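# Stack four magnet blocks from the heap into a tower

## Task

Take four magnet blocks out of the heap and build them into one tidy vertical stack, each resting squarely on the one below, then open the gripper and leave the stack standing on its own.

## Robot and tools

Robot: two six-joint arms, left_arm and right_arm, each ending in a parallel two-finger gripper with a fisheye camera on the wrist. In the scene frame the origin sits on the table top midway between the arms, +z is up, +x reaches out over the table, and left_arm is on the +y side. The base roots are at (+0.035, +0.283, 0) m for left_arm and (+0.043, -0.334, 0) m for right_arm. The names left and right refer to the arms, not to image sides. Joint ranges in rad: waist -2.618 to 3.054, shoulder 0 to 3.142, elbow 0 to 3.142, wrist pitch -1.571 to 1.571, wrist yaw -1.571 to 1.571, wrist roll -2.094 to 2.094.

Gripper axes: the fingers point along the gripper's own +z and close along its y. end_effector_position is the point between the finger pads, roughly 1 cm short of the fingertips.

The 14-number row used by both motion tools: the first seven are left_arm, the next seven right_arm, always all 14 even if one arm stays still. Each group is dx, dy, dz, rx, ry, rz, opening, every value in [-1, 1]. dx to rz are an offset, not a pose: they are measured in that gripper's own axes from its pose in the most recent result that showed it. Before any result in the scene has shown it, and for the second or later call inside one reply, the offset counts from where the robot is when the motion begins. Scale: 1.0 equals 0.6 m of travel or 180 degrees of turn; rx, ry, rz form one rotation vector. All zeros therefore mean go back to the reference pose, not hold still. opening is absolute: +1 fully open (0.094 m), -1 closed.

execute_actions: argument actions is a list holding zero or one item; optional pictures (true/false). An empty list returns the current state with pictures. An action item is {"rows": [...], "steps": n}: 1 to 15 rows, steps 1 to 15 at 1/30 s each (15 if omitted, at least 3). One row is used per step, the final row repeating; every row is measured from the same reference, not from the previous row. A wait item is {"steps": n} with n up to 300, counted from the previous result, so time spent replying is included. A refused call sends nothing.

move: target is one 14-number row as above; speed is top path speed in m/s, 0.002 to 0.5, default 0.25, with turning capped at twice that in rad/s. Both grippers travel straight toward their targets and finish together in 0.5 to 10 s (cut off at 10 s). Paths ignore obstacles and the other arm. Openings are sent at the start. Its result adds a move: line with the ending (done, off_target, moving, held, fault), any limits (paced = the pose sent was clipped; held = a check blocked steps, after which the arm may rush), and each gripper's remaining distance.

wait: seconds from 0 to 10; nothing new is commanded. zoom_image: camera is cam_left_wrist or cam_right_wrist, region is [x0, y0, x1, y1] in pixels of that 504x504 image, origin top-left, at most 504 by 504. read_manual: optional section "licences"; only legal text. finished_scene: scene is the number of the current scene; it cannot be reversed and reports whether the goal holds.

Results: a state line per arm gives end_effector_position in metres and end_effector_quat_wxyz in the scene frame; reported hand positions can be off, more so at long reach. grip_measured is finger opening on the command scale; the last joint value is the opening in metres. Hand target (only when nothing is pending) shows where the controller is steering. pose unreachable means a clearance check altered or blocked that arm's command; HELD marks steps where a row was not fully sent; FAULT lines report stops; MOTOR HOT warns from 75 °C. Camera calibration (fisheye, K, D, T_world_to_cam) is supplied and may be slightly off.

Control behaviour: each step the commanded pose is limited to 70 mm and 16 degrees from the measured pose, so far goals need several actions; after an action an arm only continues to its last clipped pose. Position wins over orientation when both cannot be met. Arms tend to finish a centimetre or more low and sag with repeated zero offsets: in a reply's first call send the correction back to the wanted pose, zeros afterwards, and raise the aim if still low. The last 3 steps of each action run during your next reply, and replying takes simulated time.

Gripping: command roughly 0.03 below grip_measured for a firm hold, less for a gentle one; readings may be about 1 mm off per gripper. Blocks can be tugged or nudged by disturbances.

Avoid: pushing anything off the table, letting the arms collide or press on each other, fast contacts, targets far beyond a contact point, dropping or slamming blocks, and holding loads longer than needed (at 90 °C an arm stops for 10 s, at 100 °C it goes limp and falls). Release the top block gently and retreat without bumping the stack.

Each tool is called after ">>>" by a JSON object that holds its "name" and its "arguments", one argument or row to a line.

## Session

>>> {"name": "execute_actions", "arguments": {
  "actions": []
}}

Scene clock: 0.00 s of 5800.00 s.
left_arm: end_effector_position=(+0.2571, +0.4942, +0.2032) grip_measured=+1.000 end_effector_quat_wxyz=(-0.110, +0.329, +0.913, +0.216) | right_arm: end_effector_position=(+0.6609, +0.0124, +0.1142) grip_measured=+1.000 end_effector_quat_wxyz=(+0.342, +0.154, +0.871, +0.317)
Joint positions: left_arm=[ 0.625  1.51   1.459 -1.328 -0.452  1.234  0.094] | right_arm=[ 0.503  2.638  2.432 -0.396 -0.066  0.878  0.094]
Joint velocities: left_arm=[-0.002 -0.002 -0.002  0.022  0.007 -0.022  0.   ] | right_arm=[ 0.012  0.007 -0.002  0.051 -0.022  0.022  0.   ]
Hand target (left_arm): +0.257, +0.494, +0.207; -0.106, +0.326, +0.913, +0.220
Hand target (right_arm): +0.663, +0.013, +0.130; +0.354, +0.150, +0.865, +0.323
camera_calibration (this result's frames):
cam_left_wrist: T_world_to_cam=[[-0.424335, -0.809595, -0.405581, 0.584729], [-0.741385, 0.0534635, 0.668946, 0.052204], [-0.519892, 0.584549, -0.622908, 0.090137], [0, 0, 0, 1]] pos_world=[0.333686, 0.417913, 0.25838]
cam_right_wrist: T_world_to_cam=[[-0.103452, -0.782689, -0.613756, 0.140837], [-0.978347, 0.191289, -0.0790341, 0.686261], [0.179264, 0.592289, -0.78553, 0.0910242], [0, 0, 0, 1]] pos_world=[0.669654, -0.0749552, 0.21218]

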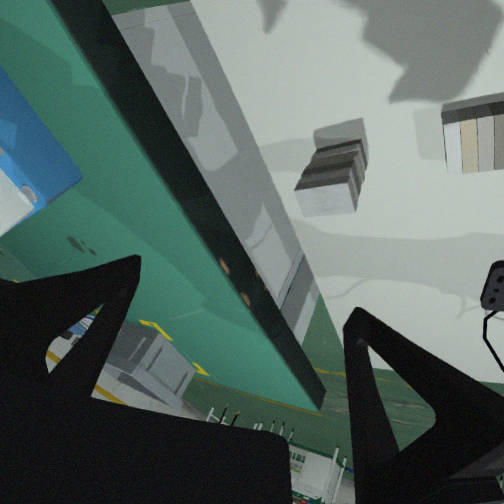

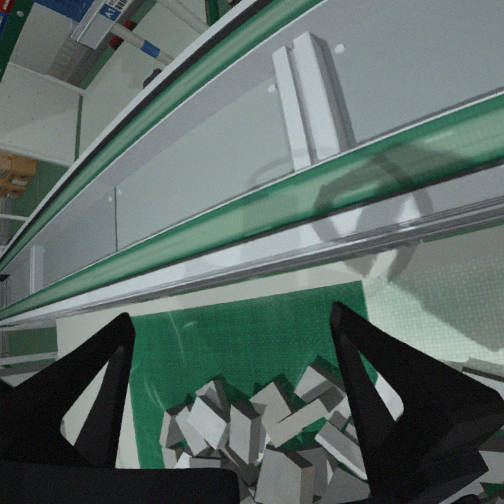

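>>> {"name": "move", "arguments": {
  "target": [0,0,0,0,0,0,1,0.212,-0.04,-0.498,0.301,0.093,0.204,-0.3],
  "speed": 0.4
}}

Scene clock: 2.43 s of 5800.00 s.
left_arm: end_effector_position=(+0.2571, +0.4942, +0.2032) grip_measured=+1.000 end_effector_quat_wxyz=(-0.110, +0.329, +0.913, +0.216) | right_arm: end_effector_position=(+0.3635, -0.0734, +0.1992) grip_measured=-0.298 end_effector_quat_wxyz=(+0.022, +0.503, +0.862, +0.068)
Joint positions: left_arm=[ 0.625  1.51   1.459 -1.328 -0.452  1.234  0.094] | right_arm=[ 0.688  2.056  2.193 -1.566 -0.008  1.734  0.033]
Joint velocities: left_arm=[ 0.007 -0.002 -0.012 -0.066 -0.022 -0.037  0.   ] | right_arm=[ 0.012  0.012  0.002  0.022  0.007  0.007 -0.   ]
Hand target (left_arm): +0.257, +0.494, +0.203; -0.110, +0.329, +0.913, +0.216
Hand target (right_arm): +0.357, -0.075, +0.201; +0.018, +0.503, +0.862, +0.063
Off the commanded pose (left_arm): 0.000 m, 0 deg.
Off the commanded pose (right_arm): 0.007 m, 8 deg.
joint sent to its limit (right arm) — the command would take joint 4 (wrist pitch) past its lower limit, so that joint was sent only as far as its limit.
Kept back: nothing.
move: off_target (right_arm)
camera_calibration (this result's frames):
cam_left_wrist: T_world_to_cam=[[-0.424335, -0.809595, -0.405581, 0.584729], [-0.741385, 0.0534635, 0.668946, 0.052204], [-0.519892, 0.584549, -0.622908, 0.090137], [0, 0, 0, 1]] pos_world=[0.333686, 0.417913, 0.25838]
cam_right_wrist: T_world_to_cam=[[-0.868368, -0.491803, -0.063774, 0.284951], [-0.435058, 0.693744, 0.573973, 0.127769], [-0.238039, 0.526165, -0.816387, 0.414889], [0, 0, 0, 1]] pos_world=[0.401789, -0.166799, 0.283547]

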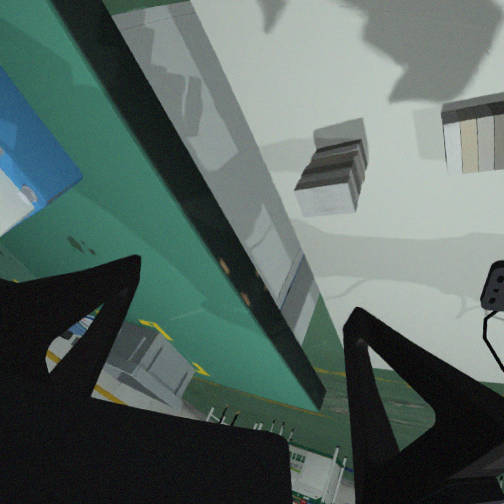

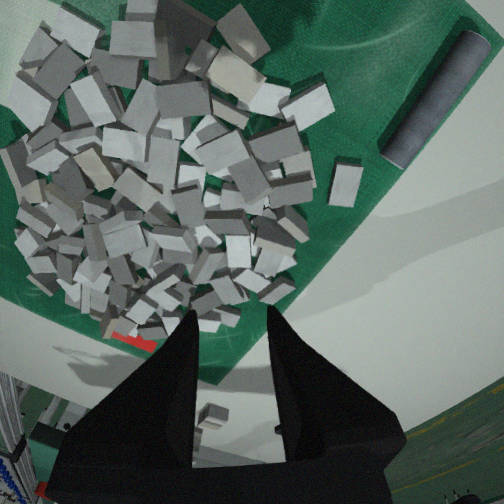

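>>> {"name": "zoom_image", "arguments": {
  "camera": "cam_right_wrist",
  "region": [140,0,400,260]
}}

Region (140, 0, 400, 260) of cam_right_wrist's 504x504 image, scaled by 1.938, with more detail than that image has.

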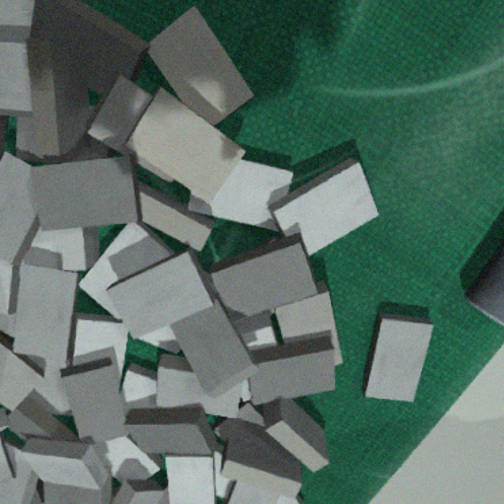

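>>> {"name": "move", "arguments": {
  "target": [0,0,0,0,0,0,1,-0.12,-0.095,0.195,0.037,0.041,-0.672,-0.3],
  "speed": 0.5
}}

Scene clock: 5.67 s of 5800.00 s.
left_arm: end_effector_position=(+0.2571, +0.4942, +0.2032) grip_measured=+1.000 end_effector_quat_wxyz=(-0.110, +0.329, +0.913, +0.216) | right_arm: end_effector_position=(+0.3598, -0.1490, +0.0679) grip_measured=-0.298 end_effector_quat_wxyz=(-0.013, -0.505, +0.863, +0.003)
Joint positions: left_arm=[ 0.625  1.51   1.459 -1.328 -0.452  1.234  0.094] | right_arm=[ 0.534  1.979  1.561 -1.179 -0.006 -0.536  0.033]
Joint velocities: left_arm=[-0.017 -0.002  0.017 -0.007 -0.022 -0.022  0.   ] | right_arm=[ 0.007 -0.017 -0.007  0.007  0.037  0.007  0.001]
Hand target (left_arm): +0.257, +0.494, +0.203; -0.110, +0.329, +0.913, +0.216
Hand target (right_arm): +0.363, -0.152, +0.074; +0.001, -0.504, +0.864, +0.001
Off the commanded pose (left_arm): 0.000 m, 0 deg.
Off the commanded pose (right_arm): 0.007 m, 2 deg.
Kept back: nothing.
move: done
camera_calibration (this result's frames):
cam_left_wrist: T_world_to_cam=[[-0.424335, -0.809595, -0.405581, 0.584729], [-0.741385, 0.0534635, 0.668946, 0.052204], [-0.519892, 0.584549, -0.622908, 0.090137], [0, 0, 0, 1]] pos_world=[0.333686, 0.417913, 0.25838]
cam_right_wrist: T_world_to_cam=[[0.871423, -0.487189, 0.0571733, -0.397257], [-0.430654, -0.704033, 0.56469, 0.0446806], [-0.234859, -0.516706, -0.823321, 0.19057], [0, 0, 0, 1]] pos_world=[0.410178, -0.0636143, 0.154382]

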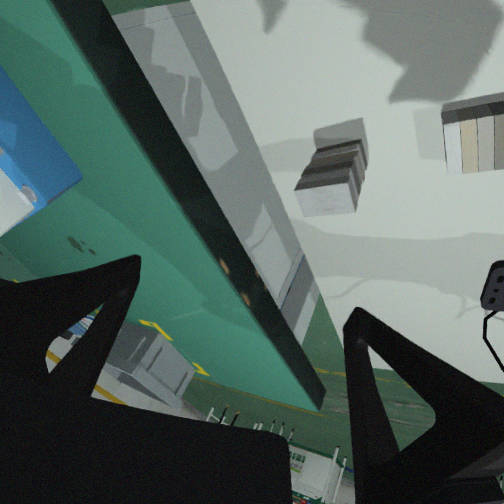

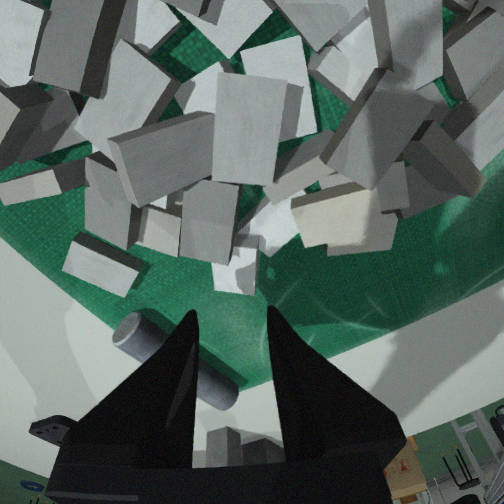

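>>> {"name": "zoom_image", "arguments": {
  "camera": "cam_right_wrist",
  "region": [130,140,350,360]
}}

Region (130, 140, 350, 360) of cam_right_wrist's 504x504 image, scaled by 2.291, with more detail than that image has.

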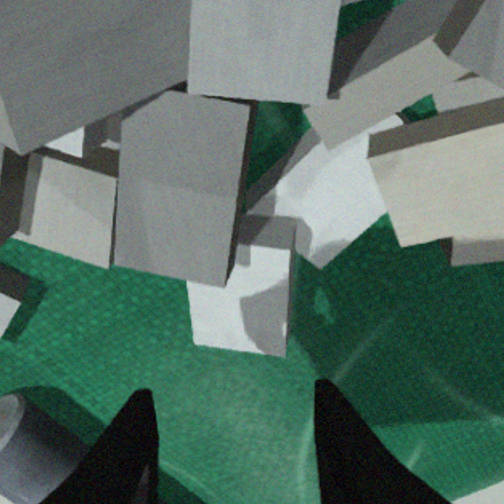

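>>> {"name": "move", "arguments": {
  "target": [0,0,0,0,0,0,1,0.02,0.002,0.055,0,-0.008,0.025,-0.3],
  "speed": 0.15
}}

>>> {"name": "zoom_image", "arguments": {
  "camera": "cam_right_wrist",
  "region": [130,200,350,420]
}}

Scene clock: 7.00 s of 5800.00 s.
left_arm: end_effector_position=(+0.2571, +0.4942, +0.2032) grip_measured=+1.000 end_effector_quat_wxyz=(-0.110, +0.329, +0.913, +0.216) | right_arm: end_effector_position=(+0.3490, -0.1600, +0.0299) grip_measured=-0.298 end_effector_quat_wxyz=(-0.018, -0.478, +0.878, +0.003)
Joint positions: left_arm=[ 0.625  1.51   1.459 -1.328 -0.452  1.234  0.094] | right_arm=[ 0.522  1.971  1.393 -1.029 -0.006 -0.485  0.033]
Joint velocities: left_arm=[-0.012  0.007  0.012 -0.081  0.037 -0.037  0.   ] | right_arm=[-0.007 -0.002  0.017 -0.022  0.022  0.007  0.001]
Hand target (left_arm): +0.257, +0.494, +0.203; -0.110, +0.329, +0.913, +0.216
Hand target (right_arm): +0.352, -0.159, +0.035; -0.002, -0.471, +0.882, +0.009
Off the commanded pose (left_arm): 0.000 m, 0 deg.
Off the commanded pose (right_arm): 0.006 m, 2 deg.
Kept back: nothing.
move: done
camera_calibration (this result's frames):
cam_left_wrist: T_world_to_cam=[[-0.424335, -0.809595, -0.405581, 0.584729], [-0.741385, 0.0534635, 0.668946, 0.052204], [-0.519892, 0.584549, -0.622908, 0.090137], [0, 0, 0, 1]] pos_world=[0.333686, 0.417913, 0.25838]
cam_right_wrist: T_world_to_cam=[[0.839766, -0.540337, 0.0531827, -0.38843], [-0.468716, -0.672028, 0.57331, 0.0719686], [-0.274041, -0.506374, -0.817611, 0.166191], [0, 0, 0, 1]] pos_world=[0.405467, -0.0773636, 0.115277]

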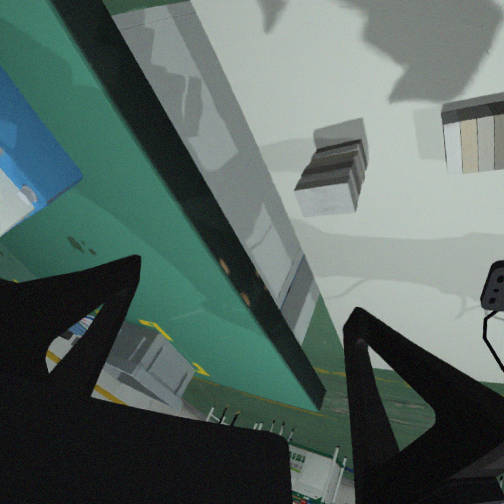

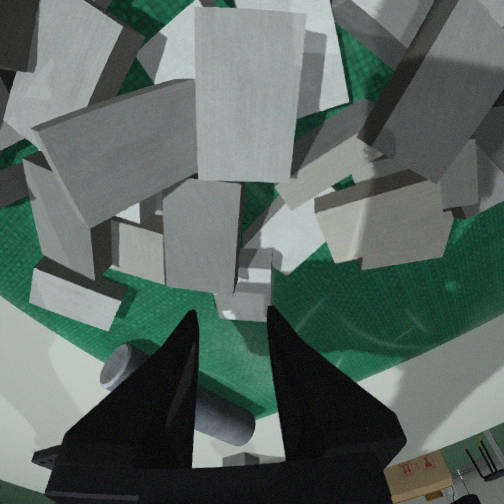

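Region (130, 200, 350, 420) of cam_right_wrist's 504x504 image, scaled by 2.291, with more detail than that image has.

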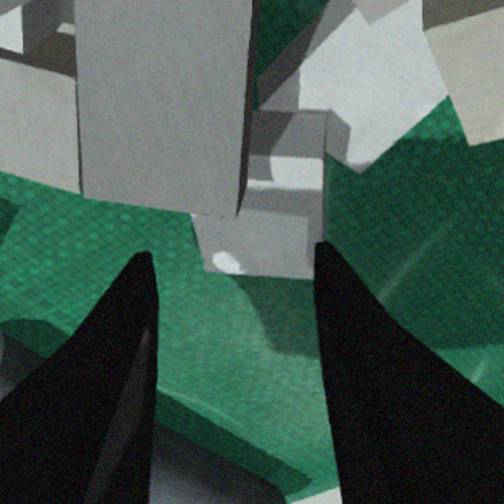

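>>> {"name": "move", "arguments": {
  "target": [0,0,0,0,0,0,1,-0.014,-0.016,-0.008,-0.004,-0.02,0.008,-0.3],
  "speed": 0.08
}}

>>> {"name": "zoom_image", "arguments": {
  "camera": "cam_right_wrist",
  "region": [130,200,350,420]
}}

Scene clock: 7.97 s of 5800.00 s.
left_arm: end_effector_position=(+0.2571, +0.4942, +0.2032) grip_measured=+1.000 end_effector_quat_wxyz=(-0.110, +0.329, +0.913, +0.216) | right_arm: end_effector_position=(+0.3552, -0.1616, +0.0298) grip_measured=-0.298 end_effector_quat_wxyz=(-0.009, -0.468, +0.884, +0.013)
Joint positions: left_arm=[ 0.625  1.51   1.459 -1.328 -0.452  1.234  0.094] | right_arm=[ 0.499  1.971  1.393 -1.011 -0.027 -0.485  0.033]
Joint velocities: left_arm=[-0.007 -0.007  0.012 -0.095  0.051 -0.037  0.   ] | right_arm=[-0.017 -0.007 -0.002  0.051  0.051 -0.081 -0.   ]
Hand target (left_arm): +0.257, +0.494, +0.203; -0.110, +0.329, +0.913, +0.216
Hand target (right_arm): +0.362, -0.158, +0.035; +0.007, -0.467, +0.884, +0.023
Off the commanded pose (left_arm): 0.000 m, 0 deg.
Off the commanded pose (right_arm): 0.009 m, 2 deg.
Kept back: nothing.
move: done
camera_calibration (this result's frames):
cam_left_wrist: T_world_to_cam=[[-0.424335, -0.809595, -0.405581, 0.584729], [-0.741385, 0.0534635, 0.668946, 0.052204], [-0.519892, 0.584549, -0.622908, 0.090137], [0, 0, 0, 1]] pos_world=[0.333686, 0.417913, 0.25838]
cam_right_wrist: T_world_to_cam=[[0.82634, -0.561512, 0.0432092, -0.392823], [-0.488164, -0.675913, 0.552121, 0.0807328], [-0.280817, -0.477333, -0.832643, 0.174562], [0, 0, 0, 1]] pos_world=[0.413036, -0.0826823, 0.117747]

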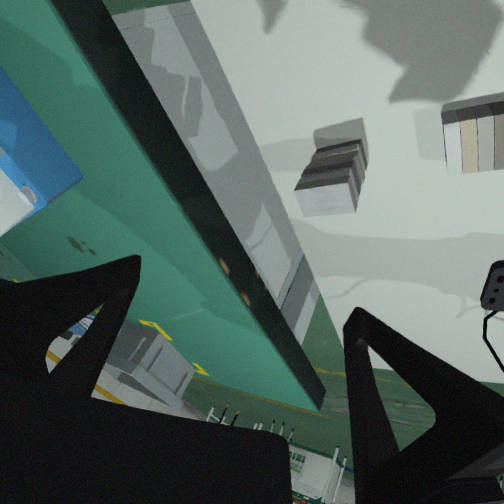

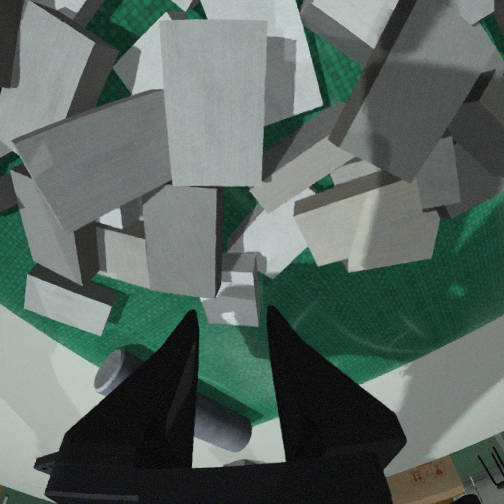

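Region (130, 200, 350, 420) of cam_right_wrist's 504x504 image, scaled by 2.291, with more detail than that image has.

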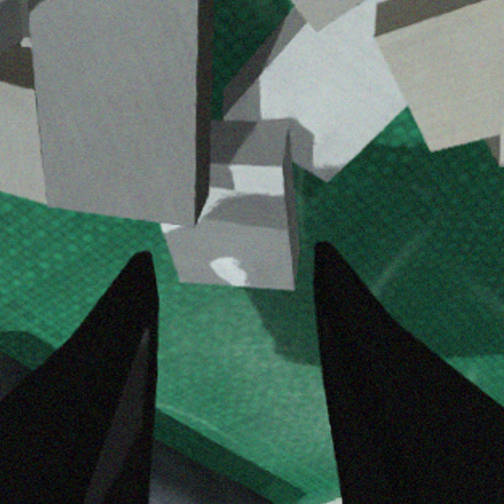

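>>> {"name": "move", "arguments": {
  "target": [0,0,0,0,0,0,1,-0.012,0,0.022,0.004,0,-0.015,-0.3],
  "speed": 0.05
}}

>>> {"name": "move", "arguments": {
  "target": [0,0,0,0,0,0,1,0,0,0,0,0,0,-0.53]
}}

>>> {"name": "zoom_image", "arguments": {
  "camera": "cam_right_wrist",
  "region": [130,200,350,420]
}}

Scene clock: 9.10 s of 5800.00 s.
left_arm: end_effector_position=(+0.2571, +0.4942, +0.2032) grip_measured=+1.000 end_effector_quat_wxyz=(-0.110, +0.329, +0.913, +0.216) | right_arm: end_effector_position=(+0.3591, -0.1587, +0.0193) grip_measured=-0.298 end_effector_quat_wxyz=(-0.009, -0.481, +0.877, +0.011)
Joint positions: left_arm=[ 0.625  1.51   1.459 -1.328 -0.452  1.234  0.094] | right_arm=[ 0.503  2.002  1.393 -0.98  -0.023 -0.51   0.033]
Joint velocities: left_arm=[-0.002 -0.012 -0.002  0.022 -0.051  0.022  0.   ] | right_arm=[-0.002 -0.007 -0.012  0.037 -0.022 -0.007  0.   ]
Hand target (left_arm): +0.257, +0.494, +0.203; -0.110, +0.329, +0.913, +0.216
Hand target (right_arm): +0.359, -0.156, +0.017; -0.006, -0.488, +0.873, +0.008
Off the commanded pose (left_arm): 0.000 m, 0 deg.
Off the commanded pose (right_arm): 0.004 m, 1 deg.
Kept back: nothing.
move: done
camera_calibration (this result's frames):
cam_left_wrist: T_world_to_cam=[[-0.424335, -0.809595, -0.405581, 0.584729], [-0.741385, 0.0534635, 0.668946, 0.052204], [-0.519892, 0.584549, -0.622908, 0.090137], [0, 0, 0, 1]] pos_world=[0.333686, 0.417913, 0.25838]
cam_right_wrist: T_world_to_cam=[[0.842388, -0.536821, 0.0469708, -0.395834], [-0.469544, -0.688448, 0.552782, 0.0816993], [-0.264408, -0.487711, -0.832001, 0.160749], [0, 0, 0, 1]] pos_world=[0.414311, -0.0778472, 0.107174]

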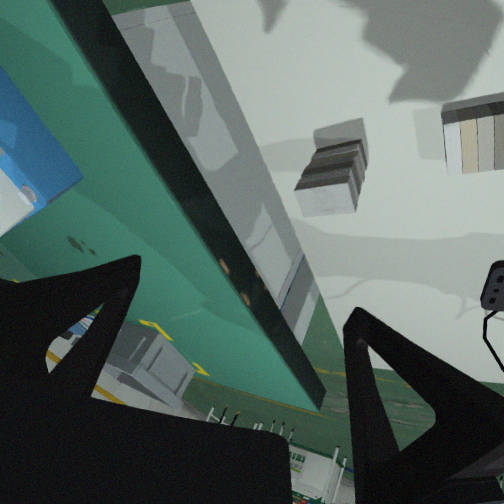

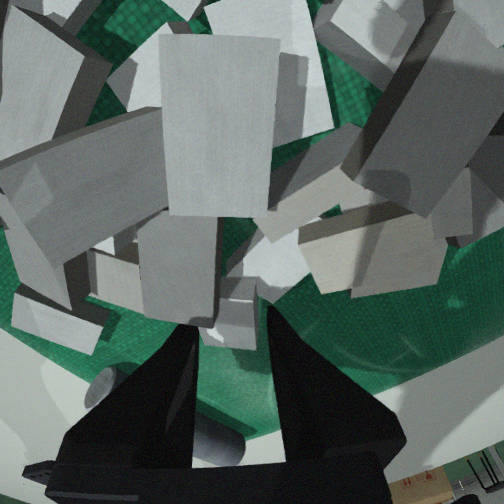

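Scene clock: 9.60 s of 5800.00 s.
left_arm: end_effector_position=(+0.2571, +0.4942, +0.2032) grip_measured=+1.000 end_effector_quat_wxyz=(-0.110, +0.329, +0.913, +0.216) | right_arm: end_effector_position=(+0.3589, -0.1588, +0.0193) grip_measured=-0.470 end_effector_quat_wxyz=(-0.009, -0.481, +0.877, +0.011)
Joint positions: left_arm=[ 0.625  1.51   1.459 -1.328 -0.452  1.234  0.094] | right_arm=[ 0.503  2.002  1.393 -0.981 -0.023 -0.51   0.025]
Joint velocities: left_arm=[-0.012 -0.007 -0.017  0.037 -0.022  0.11   0.   ] | right_arm=[ 0.017  0.007 -0.002  0.007 -0.066  0.051 -0.001]
Hand target (left_arm): +0.257, +0.494, +0.203; -0.110, +0.329, +0.913, +0.216
Hand target (right_arm): +0.359, -0.159, +0.019; -0.009, -0.481, +0.877, +0.011
Off the commanded pose (left_arm): 0.000 m, 0 deg.
Off the commanded pose (right_arm): 0.000 m, 0 deg.
Kept back: nothing.
move: done
camera_calibration (this result's frames):
cam_left_wrist: T_world_to_cam=[[-0.424335, -0.809595, -0.405581, 0.584729], [-0.741385, 0.0534635, 0.668946, 0.052204], [-0.519892, 0.584549, -0.622908, 0.090137], [0, 0, 0, 1]] pos_world=[0.333686, 0.417913, 0.25838]
cam_right_wrist: T_world_to_cam=[[0.842419, -0.536804, 0.0465985, -0.395743], [-0.469172, -0.688249, 0.553346, 0.0814445], [-0.264967, -0.488012, -0.831647, 0.16081], [0, 0, 0, 1]] pos_world=[0.414203, -0.0779053, 0.107112]

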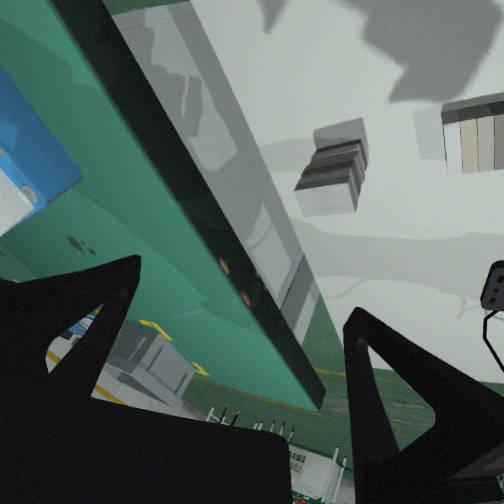

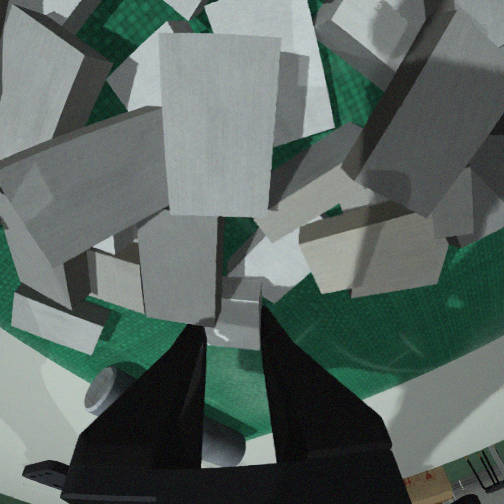

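Region (130, 200, 350, 420) of cam_right_wrist's 504x504 image, scaled by 2.291, with more detail than that image has.

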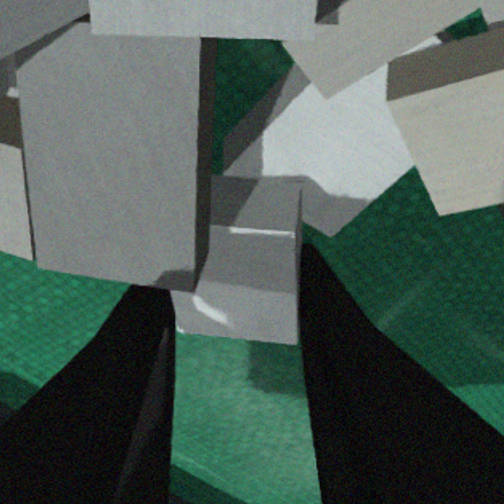

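>>> {"name": "move", "arguments": {
  "target": [0,0,0,0,0,0,1,0.03,-0.01,-0.02,0,0,0,-0.53],
  "speed": 0.08
}}

>>> {"name": "move", "arguments": {
  "target": [0,0,0,0,0,0,1,0,0,-0.09,0,-0.01,0,-0.53],
  "speed": 0.2
}}

Scene clock: 10.60 s of 5800.00 s.
left_arm: end_effector_position=(+0.2571, +0.4942, +0.2032) grip_measured=+1.000 end_effector_quat_wxyz=(-0.110, +0.329, +0.913, +0.216) | right_arm: end_effector_position=(+0.3546, -0.1735, +0.0238) grip_measured=-0.470 end_effector_quat_wxyz=(-0.016, -0.480, +0.877, +0.012)
Joint positions: left_arm=[ 0.625  1.51   1.459 -1.328 -0.452  1.234  0.094] | right_arm=[ 0.472  1.969  1.365 -0.998 -0.023 -0.54   0.025]
Joint velocities: left_arm=[ 0.002 -0.002  0.002 -0.051  0.051 -0.022  0.   ] | right_arm=[ 0.007 -0.002  0.017 -0.066 -0.007 -0.051  0.   ]
Hand target (left_arm): +0.257, +0.494, +0.203; -0.110, +0.329, +0.913, +0.216
Hand target (right_arm): +0.354, -0.177, +0.031; -0.009, -0.481, +0.877, +0.011
Off the commanded pose (left_arm): 0.000 m, 0 deg.
Off the commanded pose (right_arm): 0.008 m, 1 deg.
Kept back: nothing.
move: done
camera_calibration (this result's frames):
cam_left_wrist: T_world_to_cam=[[-0.424335, -0.809595, -0.405581, 0.584729], [-0.741385, 0.0534635, 0.668946, 0.052204], [-0.519892, 0.584549, -0.622908, 0.090137], [0, 0, 0, 1]] pos_world=[0.333686, 0.417913, 0.25838]
cam_right_wrist: T_world_to_cam=[[0.8425, -0.53724, 0.0395828, -0.400173], [-0.463237, -0.685021, 0.562279, 0.0650048], [-0.274964, -0.492057, -0.826, 0.158939], [0, 0, 0, 1]] pos_world=[0.410961, -0.0922526, 0.110573]

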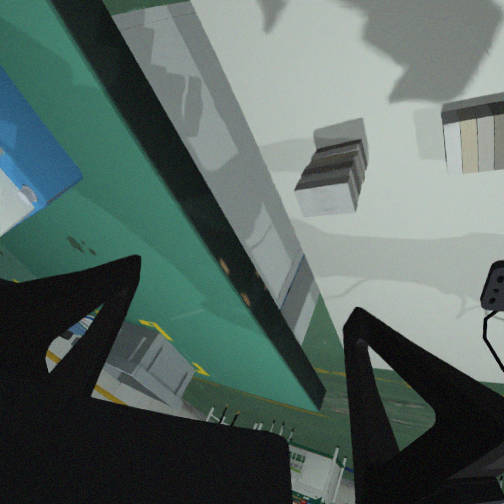

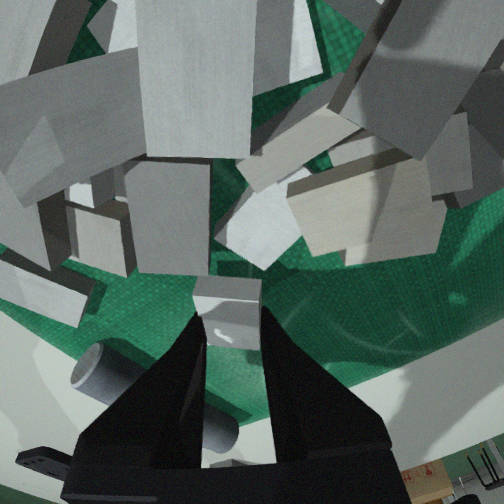

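Scene clock: 11.63 s of 5800.00 s.
left_arm: end_effector_position=(+0.2571, +0.4942, +0.2032) grip_measured=+1.000 end_effector_quat_wxyz=(-0.110, +0.329, +0.913, +0.216) | right_arm: end_effector_position=(+0.3495, -0.1760, +0.0659) grip_measured=-0.470 end_effector_quat_wxyz=(-0.019, -0.481, +0.876, +0.012)
Joint positions: left_arm=[ 0.625  1.51   1.459 -1.328 -0.452  1.234  0.094] | right_arm=[ 0.472  1.91   1.457 -1.157 -0.023 -0.542  0.025]
Joint velocities: left_arm=[ 0.007 -0.007 -0.002 -0.007  0.022 -0.066  0.   ] | right_arm=[ 0.007 -0.007  0.002  0.007  0.037  0.007 -0.   ]
Hand target (left_arm): +0.257, +0.494, +0.203; -0.110, +0.329, +0.913, +0.216
Hand target (right_arm): +0.356, -0.173, +0.078; -0.002, -0.480, +0.877, +0.019
Off the commanded pose (left_arm): 0.000 m, 0 deg.
Off the commanded pose (right_arm): 0.014 m, 2 deg.
Kept back: nothing.
move: off_target (right_arm)
camera_calibration (this result's frames):
cam_left_wrist: T_world_to_cam=[[-0.424335, -0.809595, -0.405581, 0.584729], [-0.741385, 0.0534635, 0.668946, 0.052204], [-0.519892, 0.584549, -0.622908, 0.090137], [0, 0, 0, 1]] pos_world=[0.333686, 0.417913, 0.25838]
cam_right_wrist: T_world_to_cam=[[0.843779, -0.535508, 0.0356117, -0.398818], [-0.458078, -0.684023, 0.567694, 0.0352901], [-0.279646, -0.495322, -0.822469, 0.191918], [0, 0, 0, 1]] pos_world=[0.406349, -0.09437, 0.152015]

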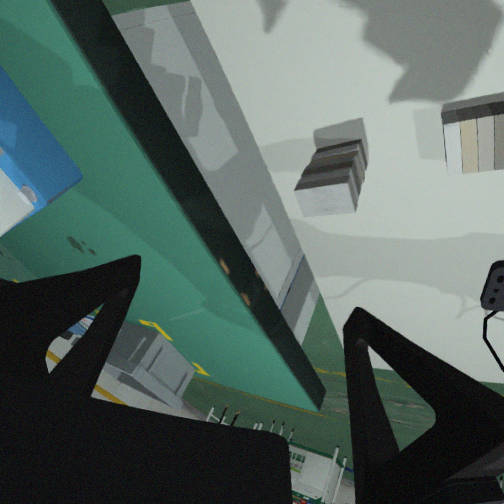

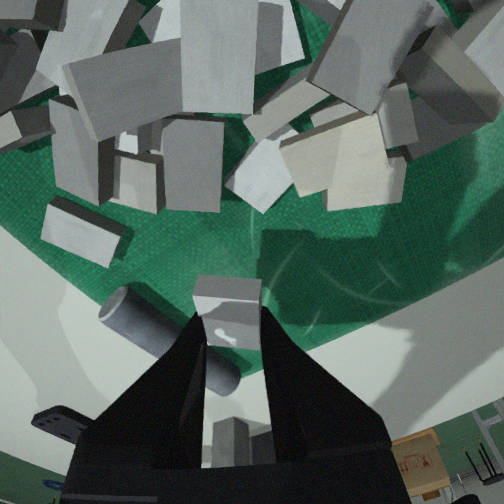

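>>> {"name": "move", "arguments": {
  "target": [0,0,0,0,0,0,1,0.03,-0.065,0.06,0.01,-0.014,0,-0.53],
  "speed": 0.15
}}

Scene clock: 12.87 s of 5800.00 s.
left_arm: end_effector_position=(+0.2571, +0.4942, +0.2032) grip_measured=+1.000 end_effector_quat_wxyz=(-0.110, +0.329, +0.913, +0.216) | right_arm: end_effector_position=(+0.3698, -0.2111, +0.0308) grip_measured=-0.470 end_effector_quat_wxyz=(+0.004, -0.480, +0.877, +0.009)
Joint positions: left_arm=[ 0.625  1.51   1.459 -1.328 -0.452  1.234  0.094] | right_arm=[ 0.358  1.923  1.329 -0.973 -0.019 -0.653  0.025]
Joint velocities: left_arm=[-0.002 -0.012 -0.012 -0.037 -0.066 -0.095  0.   ] | right_arm=[-0.002  0.032 -0.012 -0.007  0.007 -0.022 -0.   ]
Hand target (left_arm): +0.257, +0.494, +0.203; -0.110, +0.329, +0.913, +0.216
Hand target (right_arm): +0.371, -0.212, +0.029; +0.008, -0.481, +0.877, +0.009
Off the commanded pose (left_arm): 0.000 m, 0 deg.
Off the commanded pose (right_arm): 0.003 m, 0 deg.
Kept back: nothing.
move: done
camera_calibration (this result's frames):
cam_left_wrist: T_world_to_cam=[[-0.424335, -0.809595, -0.405581, 0.584729], [-0.741385, 0.0534635, 0.668946, 0.052204], [-0.519892, 0.584549, -0.622908, 0.090137], [0, 0, 0, 1]] pos_world=[0.333686, 0.417913, 0.25838]
cam_right_wrist: T_world_to_cam=[[0.839605, -0.539542, 0.0629083, -0.43357], [-0.484691, -0.691851, 0.535179, 0.0497159], [-0.245228, -0.47983, -0.842393, 0.142525], [0, 0, 0, 1]] pos_world=[0.423076, -0.131145, 0.12073]

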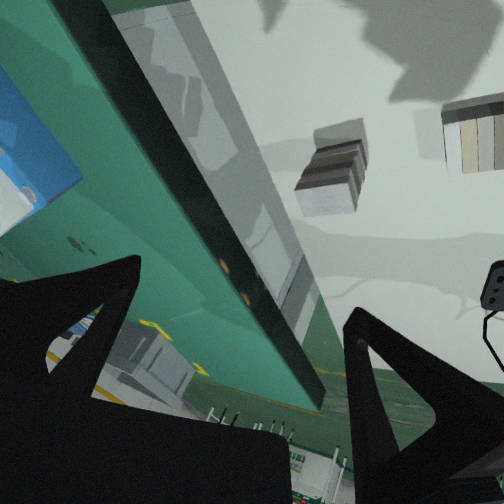

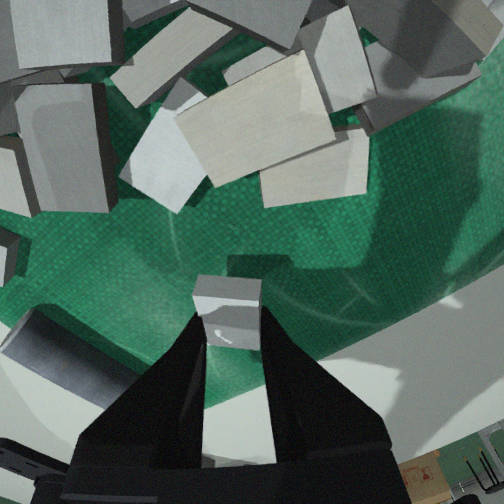

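>>> {"name": "move", "arguments": {
  "target": [0,0,0,0,0,0,1,0,0,0.023,0,0,0,-0.53],
  "speed": 0.04
}}

>>> {"name": "move", "arguments": {
  "target": [0,0,0,0,0,0,1,0,0,0,0,0,0,-0.2]
}}

>>> {"name": "move", "arguments": {
  "target": [0,0,0,0,0,0,1,0,0,-0.095,0,-0.008,0,-0.2]
}}

>>> {"name": "move", "arguments": {
  "target": [0,0,0,0,0,0,1,-0.075,0.2,-0.01,0,0,-0.339,-0.2],
  "speed": 0.45
}}

Scene clock: 13.87 s of 5800.00 s.
left_arm: end_effector_position=(+0.2571, +0.4942, +0.2032) grip_measured=+1.000 end_effector_quat_wxyz=(-0.110, +0.329, +0.913, +0.216) | right_arm: end_effector_position=(+0.3678, -0.2118, +0.0187) grip_measured=-0.470 end_effector_quat_wxyz=(-0.002, -0.480, +0.877, +0.010)
Joint positions: left_arm=[ 0.625  1.51   1.459 -1.328 -0.452  1.234  0.094] | right_arm=[ 0.358  1.943  1.306 -0.942 -0.019 -0.654  0.025]
Joint velocities: left_arm=[-0.002 -0.002  0.002 -0.081 -0.066 -0.066  0.   ] | right_arm=[-0.002 -0.012  0.012  0.037  0.022 -0.022  0.001]
Hand target (left_arm): +0.257, +0.494, +0.203; -0.110, +0.329, +0.913, +0.216
Hand target (right_arm): +0.370, -0.211, +0.017; +0.004, -0.480, +0.877, +0.009
Off the commanded pose (left_arm): 0.000 m, 0 deg.
Off the commanded pose (right_arm): 0.003 m, 1 deg.
Kept back: nothing.
move: done
camera_calibration (this result's frames):
cam_left_wrist: T_world_to_cam=[[-0.424335, -0.809595, -0.405581, 0.584729], [-0.741385, 0.0534635, 0.668946, 0.052204], [-0.519892, 0.584549, -0.622908, 0.090137], [0, 0, 0, 1]] pos_world=[0.333686, 0.417913, 0.25838]
cam_right_wrist: T_world_to_cam=[[0.84092, -0.538327, 0.0552852, -0.431589], [-0.477526, -0.690094, 0.543819, 0.0522728], [-0.254601, -0.483709, -0.837379, 0.134024], [0, 0, 0, 1]] pos_world=[0.422016, -0.131435, 0.107662]

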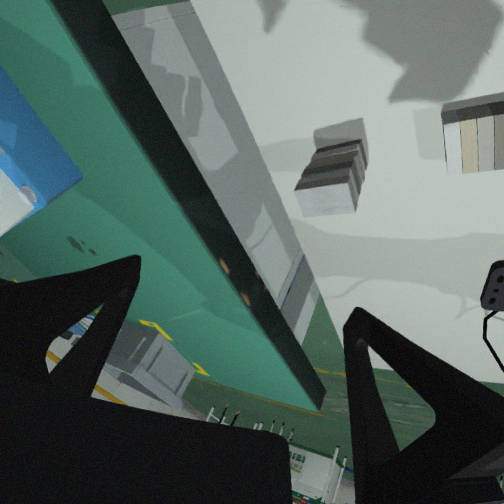

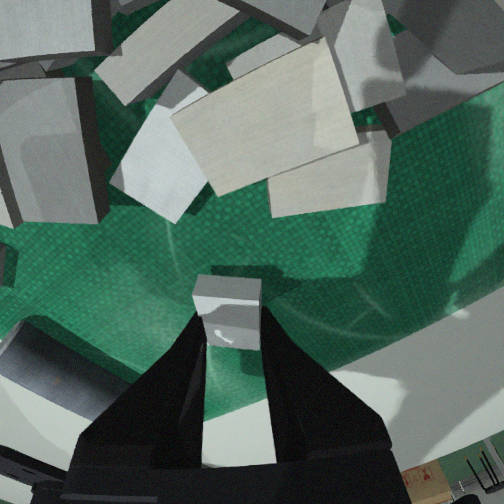

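Scene clock: 14.37 s of 5800.00 s.
left_arm: end_effector_position=(+0.2571, +0.4942, +0.2032) grip_measured=+1.000 end_effector_quat_wxyz=(-0.110, +0.329, +0.913, +0.216) | right_arm: end_effector_position=(+0.3677, -0.2118, +0.0187) grip_measured=-0.202 end_effector_quat_wxyz=(-0.002, -0.480, +0.877, +0.010)
Joint positions: left_arm=[ 0.625  1.51   1.459 -1.328 -0.452  1.234  0.094] | right_arm=[ 0.358  1.943  1.306 -0.942 -0.019 -0.654  0.038]
Joint velocities: left_arm=[ 0.012 -0.022 -0.012 -0.081 -0.037  0.007  0.   ] | right_arm=[ 0.012 -0.027 -0.012  0.007  0.007 -0.007 -0.001]
Hand target (left_arm): +0.257, +0.494, +0.203; -0.110, +0.329, +0.913, +0.216
Hand target (right_arm): +0.368, -0.212, +0.019; -0.002, -0.480, +0.877, +0.010
Off the commanded pose (left_arm): 0.000 m, 0 deg.
Off the commanded pose (right_arm): 0.000 m, 0 deg.
Kept back: nothing.
move: done
camera_calibration (this result's frames):
cam_left_wrist: T_world_to_cam=[[-0.424335, -0.809595, -0.405581, 0.584729], [-0.741385, 0.0534635, 0.668946, 0.052204], [-0.519892, 0.584549, -0.622908, 0.090137], [0, 0, 0, 1]] pos_world=[0.333686, 0.417913, 0.25838]
cam_right_wrist: T_world_to_cam=[[0.84094, -0.53832, 0.0550535, -0.431533], [-0.477331, -0.690023, 0.54408, 0.0521459], [-0.254901, -0.483818, -0.837225, 0.134071], [0, 0, 0, 1]] pos_world=[0.421959, -0.131455, 0.107633]

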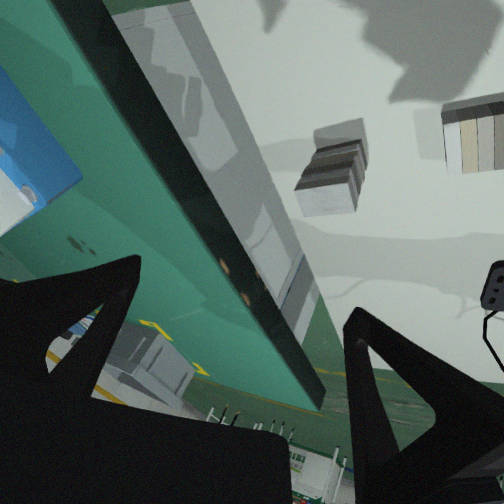

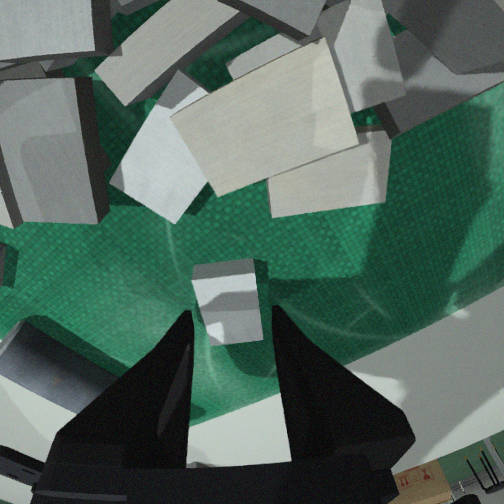

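Scene clock: 15.40 s of 5800.00 s.
left_arm: end_effector_position=(+0.2571, +0.4942, +0.2032) grip_measured=+1.000 end_effector_quat_wxyz=(-0.110, +0.329, +0.913, +0.216) | right_arm: end_effector_position=(+0.3623, -0.2138, +0.0659) grip_measured=-0.202 end_effector_quat_wxyz=(-0.006, -0.481, +0.877, +0.011)
Joint positions: left_arm=[ 0.625  1.51   1.459 -1.328 -0.452  1.234  0.094] | right_arm=[ 0.358  1.874  1.408 -1.12  -0.019 -0.655  0.038]
Joint velocities: left_arm=[-0.012  0.007 -0.002  0.125 -0.007  0.066  0.   ] | right_arm=[ 0.012 -0.017 -0.022 -0.037 -0.051  0.051 -0.   ]
Hand target (left_arm): +0.257, +0.494, +0.203; -0.110, +0.329, +0.913, +0.216
Hand target (right_arm): +0.368, -0.212, +0.075; +0.009, -0.480, +0.877, +0.016
Off the commanded pose (left_arm): 0.000 m, 0 deg.
Off the commanded pose (right_arm): 0.012 m, 2 deg.
Kept back: nothing.
move: off_target (right_arm)
camera_calibration (this result's frames):
cam_left_wrist: T_world_to_cam=[[-0.424335, -0.809595, -0.405581, 0.584729], [-0.741385, 0.0534635, 0.668946, 0.052204], [-0.519892, 0.584549, -0.622908, 0.090137], [0, 0, 0, 1]] pos_world=[0.333686, 0.417913, 0.25838]
cam_right_wrist: T_world_to_cam=[[0.841897, -0.537235, 0.0508818, -0.430504], [-0.473023, -0.6893, 0.548739, 0.020888], [-0.259729, -0.48605, -0.834444, 0.172317], [0, 0, 0, 1]] pos_world=[0.417076, -0.133129, 0.154231]

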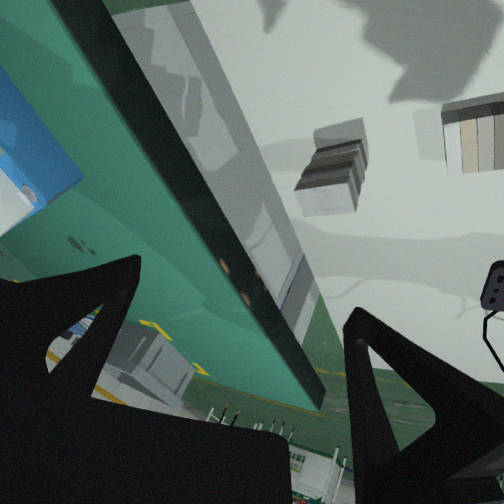

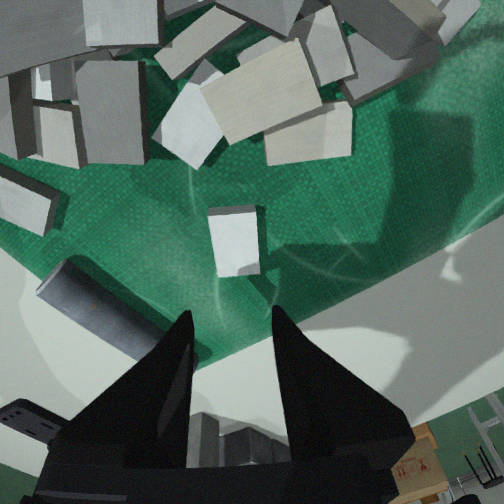

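Scene clock: 17.20 s of 5800.00 s.
left_arm: end_effector_position=(+0.2571, +0.4942, +0.2032) grip_measured=+1.000 end_effector_quat_wxyz=(-0.110, +0.329, +0.913, +0.216) | right_arm: end_effector_position=(+0.2887, -0.1139, +0.0653) grip_measured=-0.202 end_effector_quat_wxyz=(+0.010, +0.855, -0.518, -0.012)
Joint positions: left_arm=[ 0.625  1.51   1.459 -1.328 -0.452  1.234  0.094] | right_arm=[ 0.729  1.844  1.366 -1.12  -0.017 -1.334  0.038]
Joint velocities: left_arm=[-0.007 -0.012 -0.012  0.051 -0.037 -0.081  0.   ] | right_arm=[-0.012  0.007  0.002  0.066  0.007 -0.066 -0.001]
Hand target (left_arm): +0.257, +0.494, +0.203; -0.110, +0.329, +0.913, +0.216
Hand target (right_arm): +0.286, -0.113, +0.072; +0.004, +0.859, -0.512, -0.012
Off the commanded pose (left_arm): 0.000 m, 0 deg.
Off the commanded pose (right_arm): 0.010 m, 1 deg.
Kept back: nothing.
move: done
camera_calibration (this result's frames):
cam_left_wrist: T_world_to_cam=[[-0.424335, -0.809595, -0.405581, 0.584729], [-0.741385, 0.0534635, 0.668946, 0.052204], [-0.519892, 0.584549, -0.622908, 0.090137], [0, 0, 0, 1]] pos_world=[0.333686, 0.417913, 0.25838]
cam_right_wrist: T_world_to_cam=[[0.885204, 0.462978, 0.0454397, -0.21307], [0.368072, -0.756765, 0.540213, -0.194737], [0.284494, -0.461473, -0.840301, 0.0473012], [0, 0, 0, 1]] pos_world=[0.24683, -0.0268954, 0.154629]

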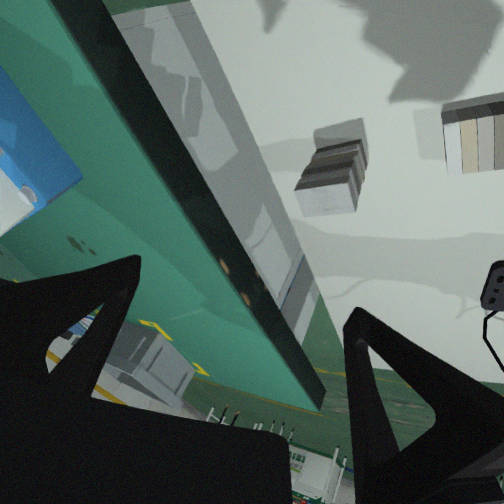

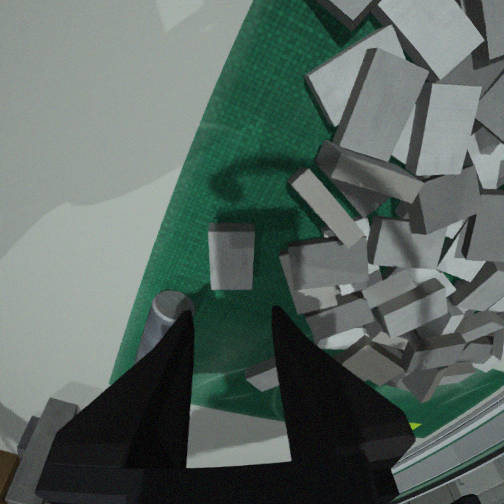

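>>> {"name": "move", "arguments": {
  "target": [0,0,0,0,0,0,1,0.003,0,0.083,0,0,0,-0.2],
  "speed": 0.12
}}

>>> {"name": "move", "arguments": {
  "target": [0,0,0,0,0,0,1,0,0,0,0,0,0,-0.53]
}}

>>> {"name": "move", "arguments": {
  "target": [0,0,0,0,0,0,1,0,0,-0.1,0.006,0,0,-0.53]
}}

Scene clock: 18.47 s of 5800.00 s.
left_arm: end_effector_position=(+0.2571, +0.4942, +0.2032) grip_measured=+1.000 end_effector_quat_wxyz=(-0.110, +0.329, +0.913, +0.216) | right_arm: end_effector_position=(+0.2913, -0.1123, +0.0221) grip_measured=-0.202 end_effector_quat_wxyz=(+0.003, +0.856, -0.517, -0.009)
Joint positions: left_arm=[ 0.625  1.51   1.459 -1.328 -0.452  1.234  0.094] | right_arm=[ 0.729  1.891  1.249 -0.939 -0.015 -1.337  0.038]
Joint velocities: left_arm=[-0.002 -0.012  0.007  0.007 -0.037 -0.007  0.   ] | right_arm=[-0.007 -0.002 -0.017  0.022 -0.022  0.037  0.   ]
Hand target (left_arm): +0.257, +0.494, +0.203; -0.110, +0.329, +0.913, +0.216
Hand target (right_arm): +0.289, -0.116, +0.016; +0.010, +0.855, -0.518, -0.012
Off the commanded pose (left_arm): 0.000 m, 0 deg.
Off the commanded pose (right_arm): 0.008 m, 1 deg.
Kept back: nothing.
move: done
camera_calibration (this result's frames):
cam_left_wrist: T_world_to_cam=[[-0.424335, -0.809595, -0.405581, 0.584729], [-0.741385, 0.0534635, 0.668946, 0.052204], [-0.519892, 0.584549, -0.622908, 0.090137], [0, 0, 0, 1]] pos_world=[0.333686, 0.417913, 0.25838]
cam_right_wrist: T_world_to_cam=[[0.88338, 0.464585, 0.0616437, -0.213757], [0.362394, -0.760551, 0.538733, -0.169874], [0.297171, -0.453567, -0.840218, 0.00822124], [0, 0, 0, 1]] pos_world=[0.247947, -0.0261606, 0.111601]

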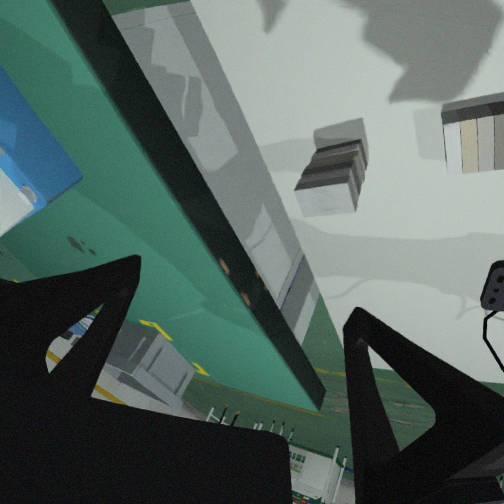

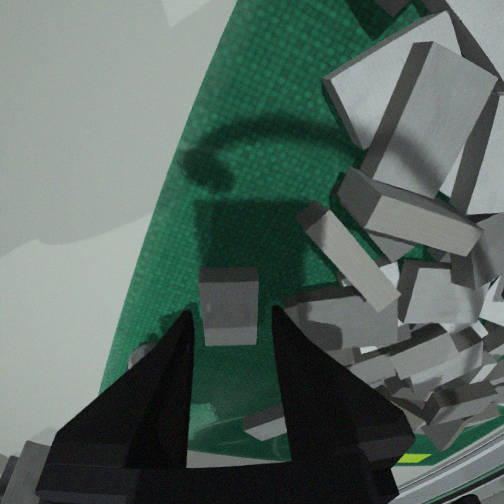

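Scene clock: 18.97 s of 5800.00 s.
left_arm: end_effector_position=(+0.2571, +0.4942, +0.2032) grip_measured=+1.000 end_effector_quat_wxyz=(-0.110, +0.329, +0.913, +0.216) | right_arm: end_effector_position=(+0.2913, -0.1123, +0.0221) grip_measured=-0.528 end_effector_quat_wxyz=(+0.003, +0.856, -0.517, -0.008)
Joint positions: left_arm=[ 0.625  1.51   1.459 -1.328 -0.452  1.234  0.094] | right_arm=[ 0.729  1.891  1.249 -0.939 -0.015 -1.337  0.022]
Joint velocities: left_arm=[ 0.002 -0.002 -0.012  0.007  0.037  0.022  0.   ] | right_arm=[-0.012 -0.007  0.012 -0.022  0.007 -0.095 -0.001]
Hand target (left_arm): +0.257, +0.494, +0.203; -0.110, +0.329, +0.913, +0.216
Hand target (right_arm): +0.291, -0.112, +0.022; +0.003, +0.856, -0.517, -0.009
Off the commanded pose (left_arm): 0.000 m, 0 deg.
Off the commanded pose (right_arm): 0.000 m, 0 deg.
Kept back: nothing.
move: done
camera_calibration (this result's frames):
cam_left_wrist: T_world_to_cam=[[-0.424335, -0.809595, -0.405581, 0.584729], [-0.741385, 0.0534635, 0.668946, 0.052204], [-0.519892, 0.584549, -0.622908, 0.090137], [0, 0, 0, 1]] pos_world=[0.333686, 0.417913, 0.25838]
cam_right_wrist: T_world_to_cam=[[0.883362, 0.46457, 0.062014, -0.213854], [0.362239, -0.760686, 0.538646, -0.16982], [0.297412, -0.453356, -0.840247, 0.00818154], [0, 0, 0, 1]] pos_world=[0.247993, -0.0261206, 0.111609]

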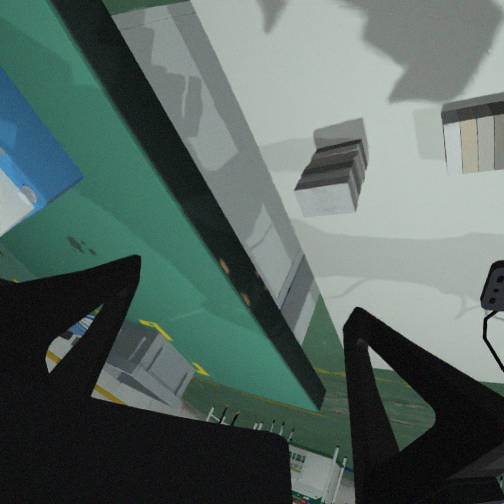

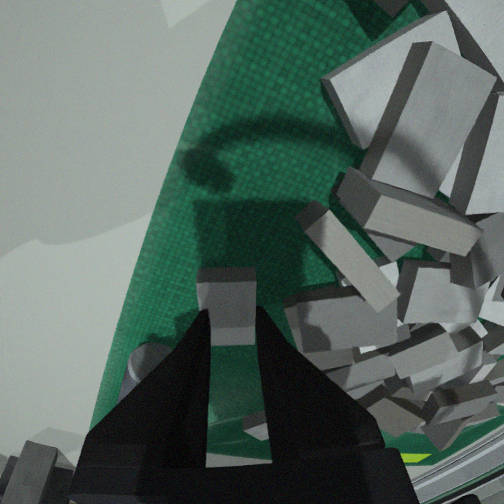

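Scene clock: 20.00 s of 5800.00 s.
left_arm: end_effector_position=(+0.2571, +0.4942, +0.2032) grip_measured=+1.000 end_effector_quat_wxyz=(-0.110, +0.329, +0.913, +0.216) | right_arm: end_effector_position=(+0.2890, -0.1152, +0.0727) grip_measured=-0.528 end_effector_quat_wxyz=(+0.004, +0.856, -0.517, -0.007)
Joint positions: left_arm=[ 0.625  1.51   1.459 -1.328 -0.452  1.234  0.094] | right_arm=[ 0.729  1.821  1.369 -1.13  -0.011 -1.337  0.022]
Joint velocities: left_arm=[ 0.002  0.002 -0.012  0.007  0.022 -0.022  0.   ] | right_arm=[ 0.002  0.017 -0.002 -0.051  0.051 -0.007 -0.001]
Hand target (left_arm): +0.257, +0.494, +0.203; -0.110, +0.329, +0.913, +0.216
Hand target (right_arm): +0.291, -0.112, +0.082; -0.005, +0.856, -0.517, -0.003
Off the commanded pose (left_arm): 0.000 m, 0 deg.
Off the commanded pose (right_arm): 0.010 m, 1 deg.
Kept back: nothing.
move: done
camera_calibration (this result's frames):
cam_left_wrist: T_world_to_cam=[[-0.424335, -0.809595, -0.405581, 0.584729], [-0.741385, 0.0534635, 0.668946, 0.052204], [-0.519892, 0.584549, -0.622908, 0.090137], [0, 0, 0, 1]] pos_world=[0.333686, 0.417913, 0.25838]
cam_right_wrist: T_world_to_cam=[[0.883276, 0.464861, 0.0610479, -0.213392], [0.361689, -0.758441, 0.542171, -0.198325], [0.298335, -0.456806, -0.838048, 0.0492374], [0, 0, 0, 1]] pos_world=[0.245527, -0.0287281, 0.161817]

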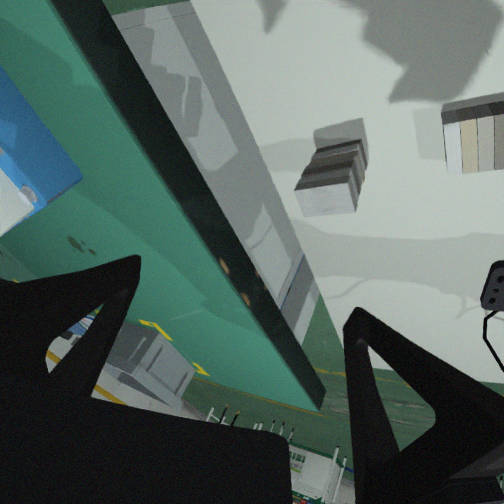

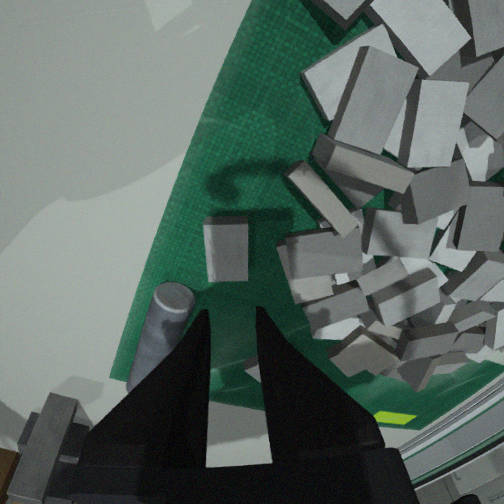

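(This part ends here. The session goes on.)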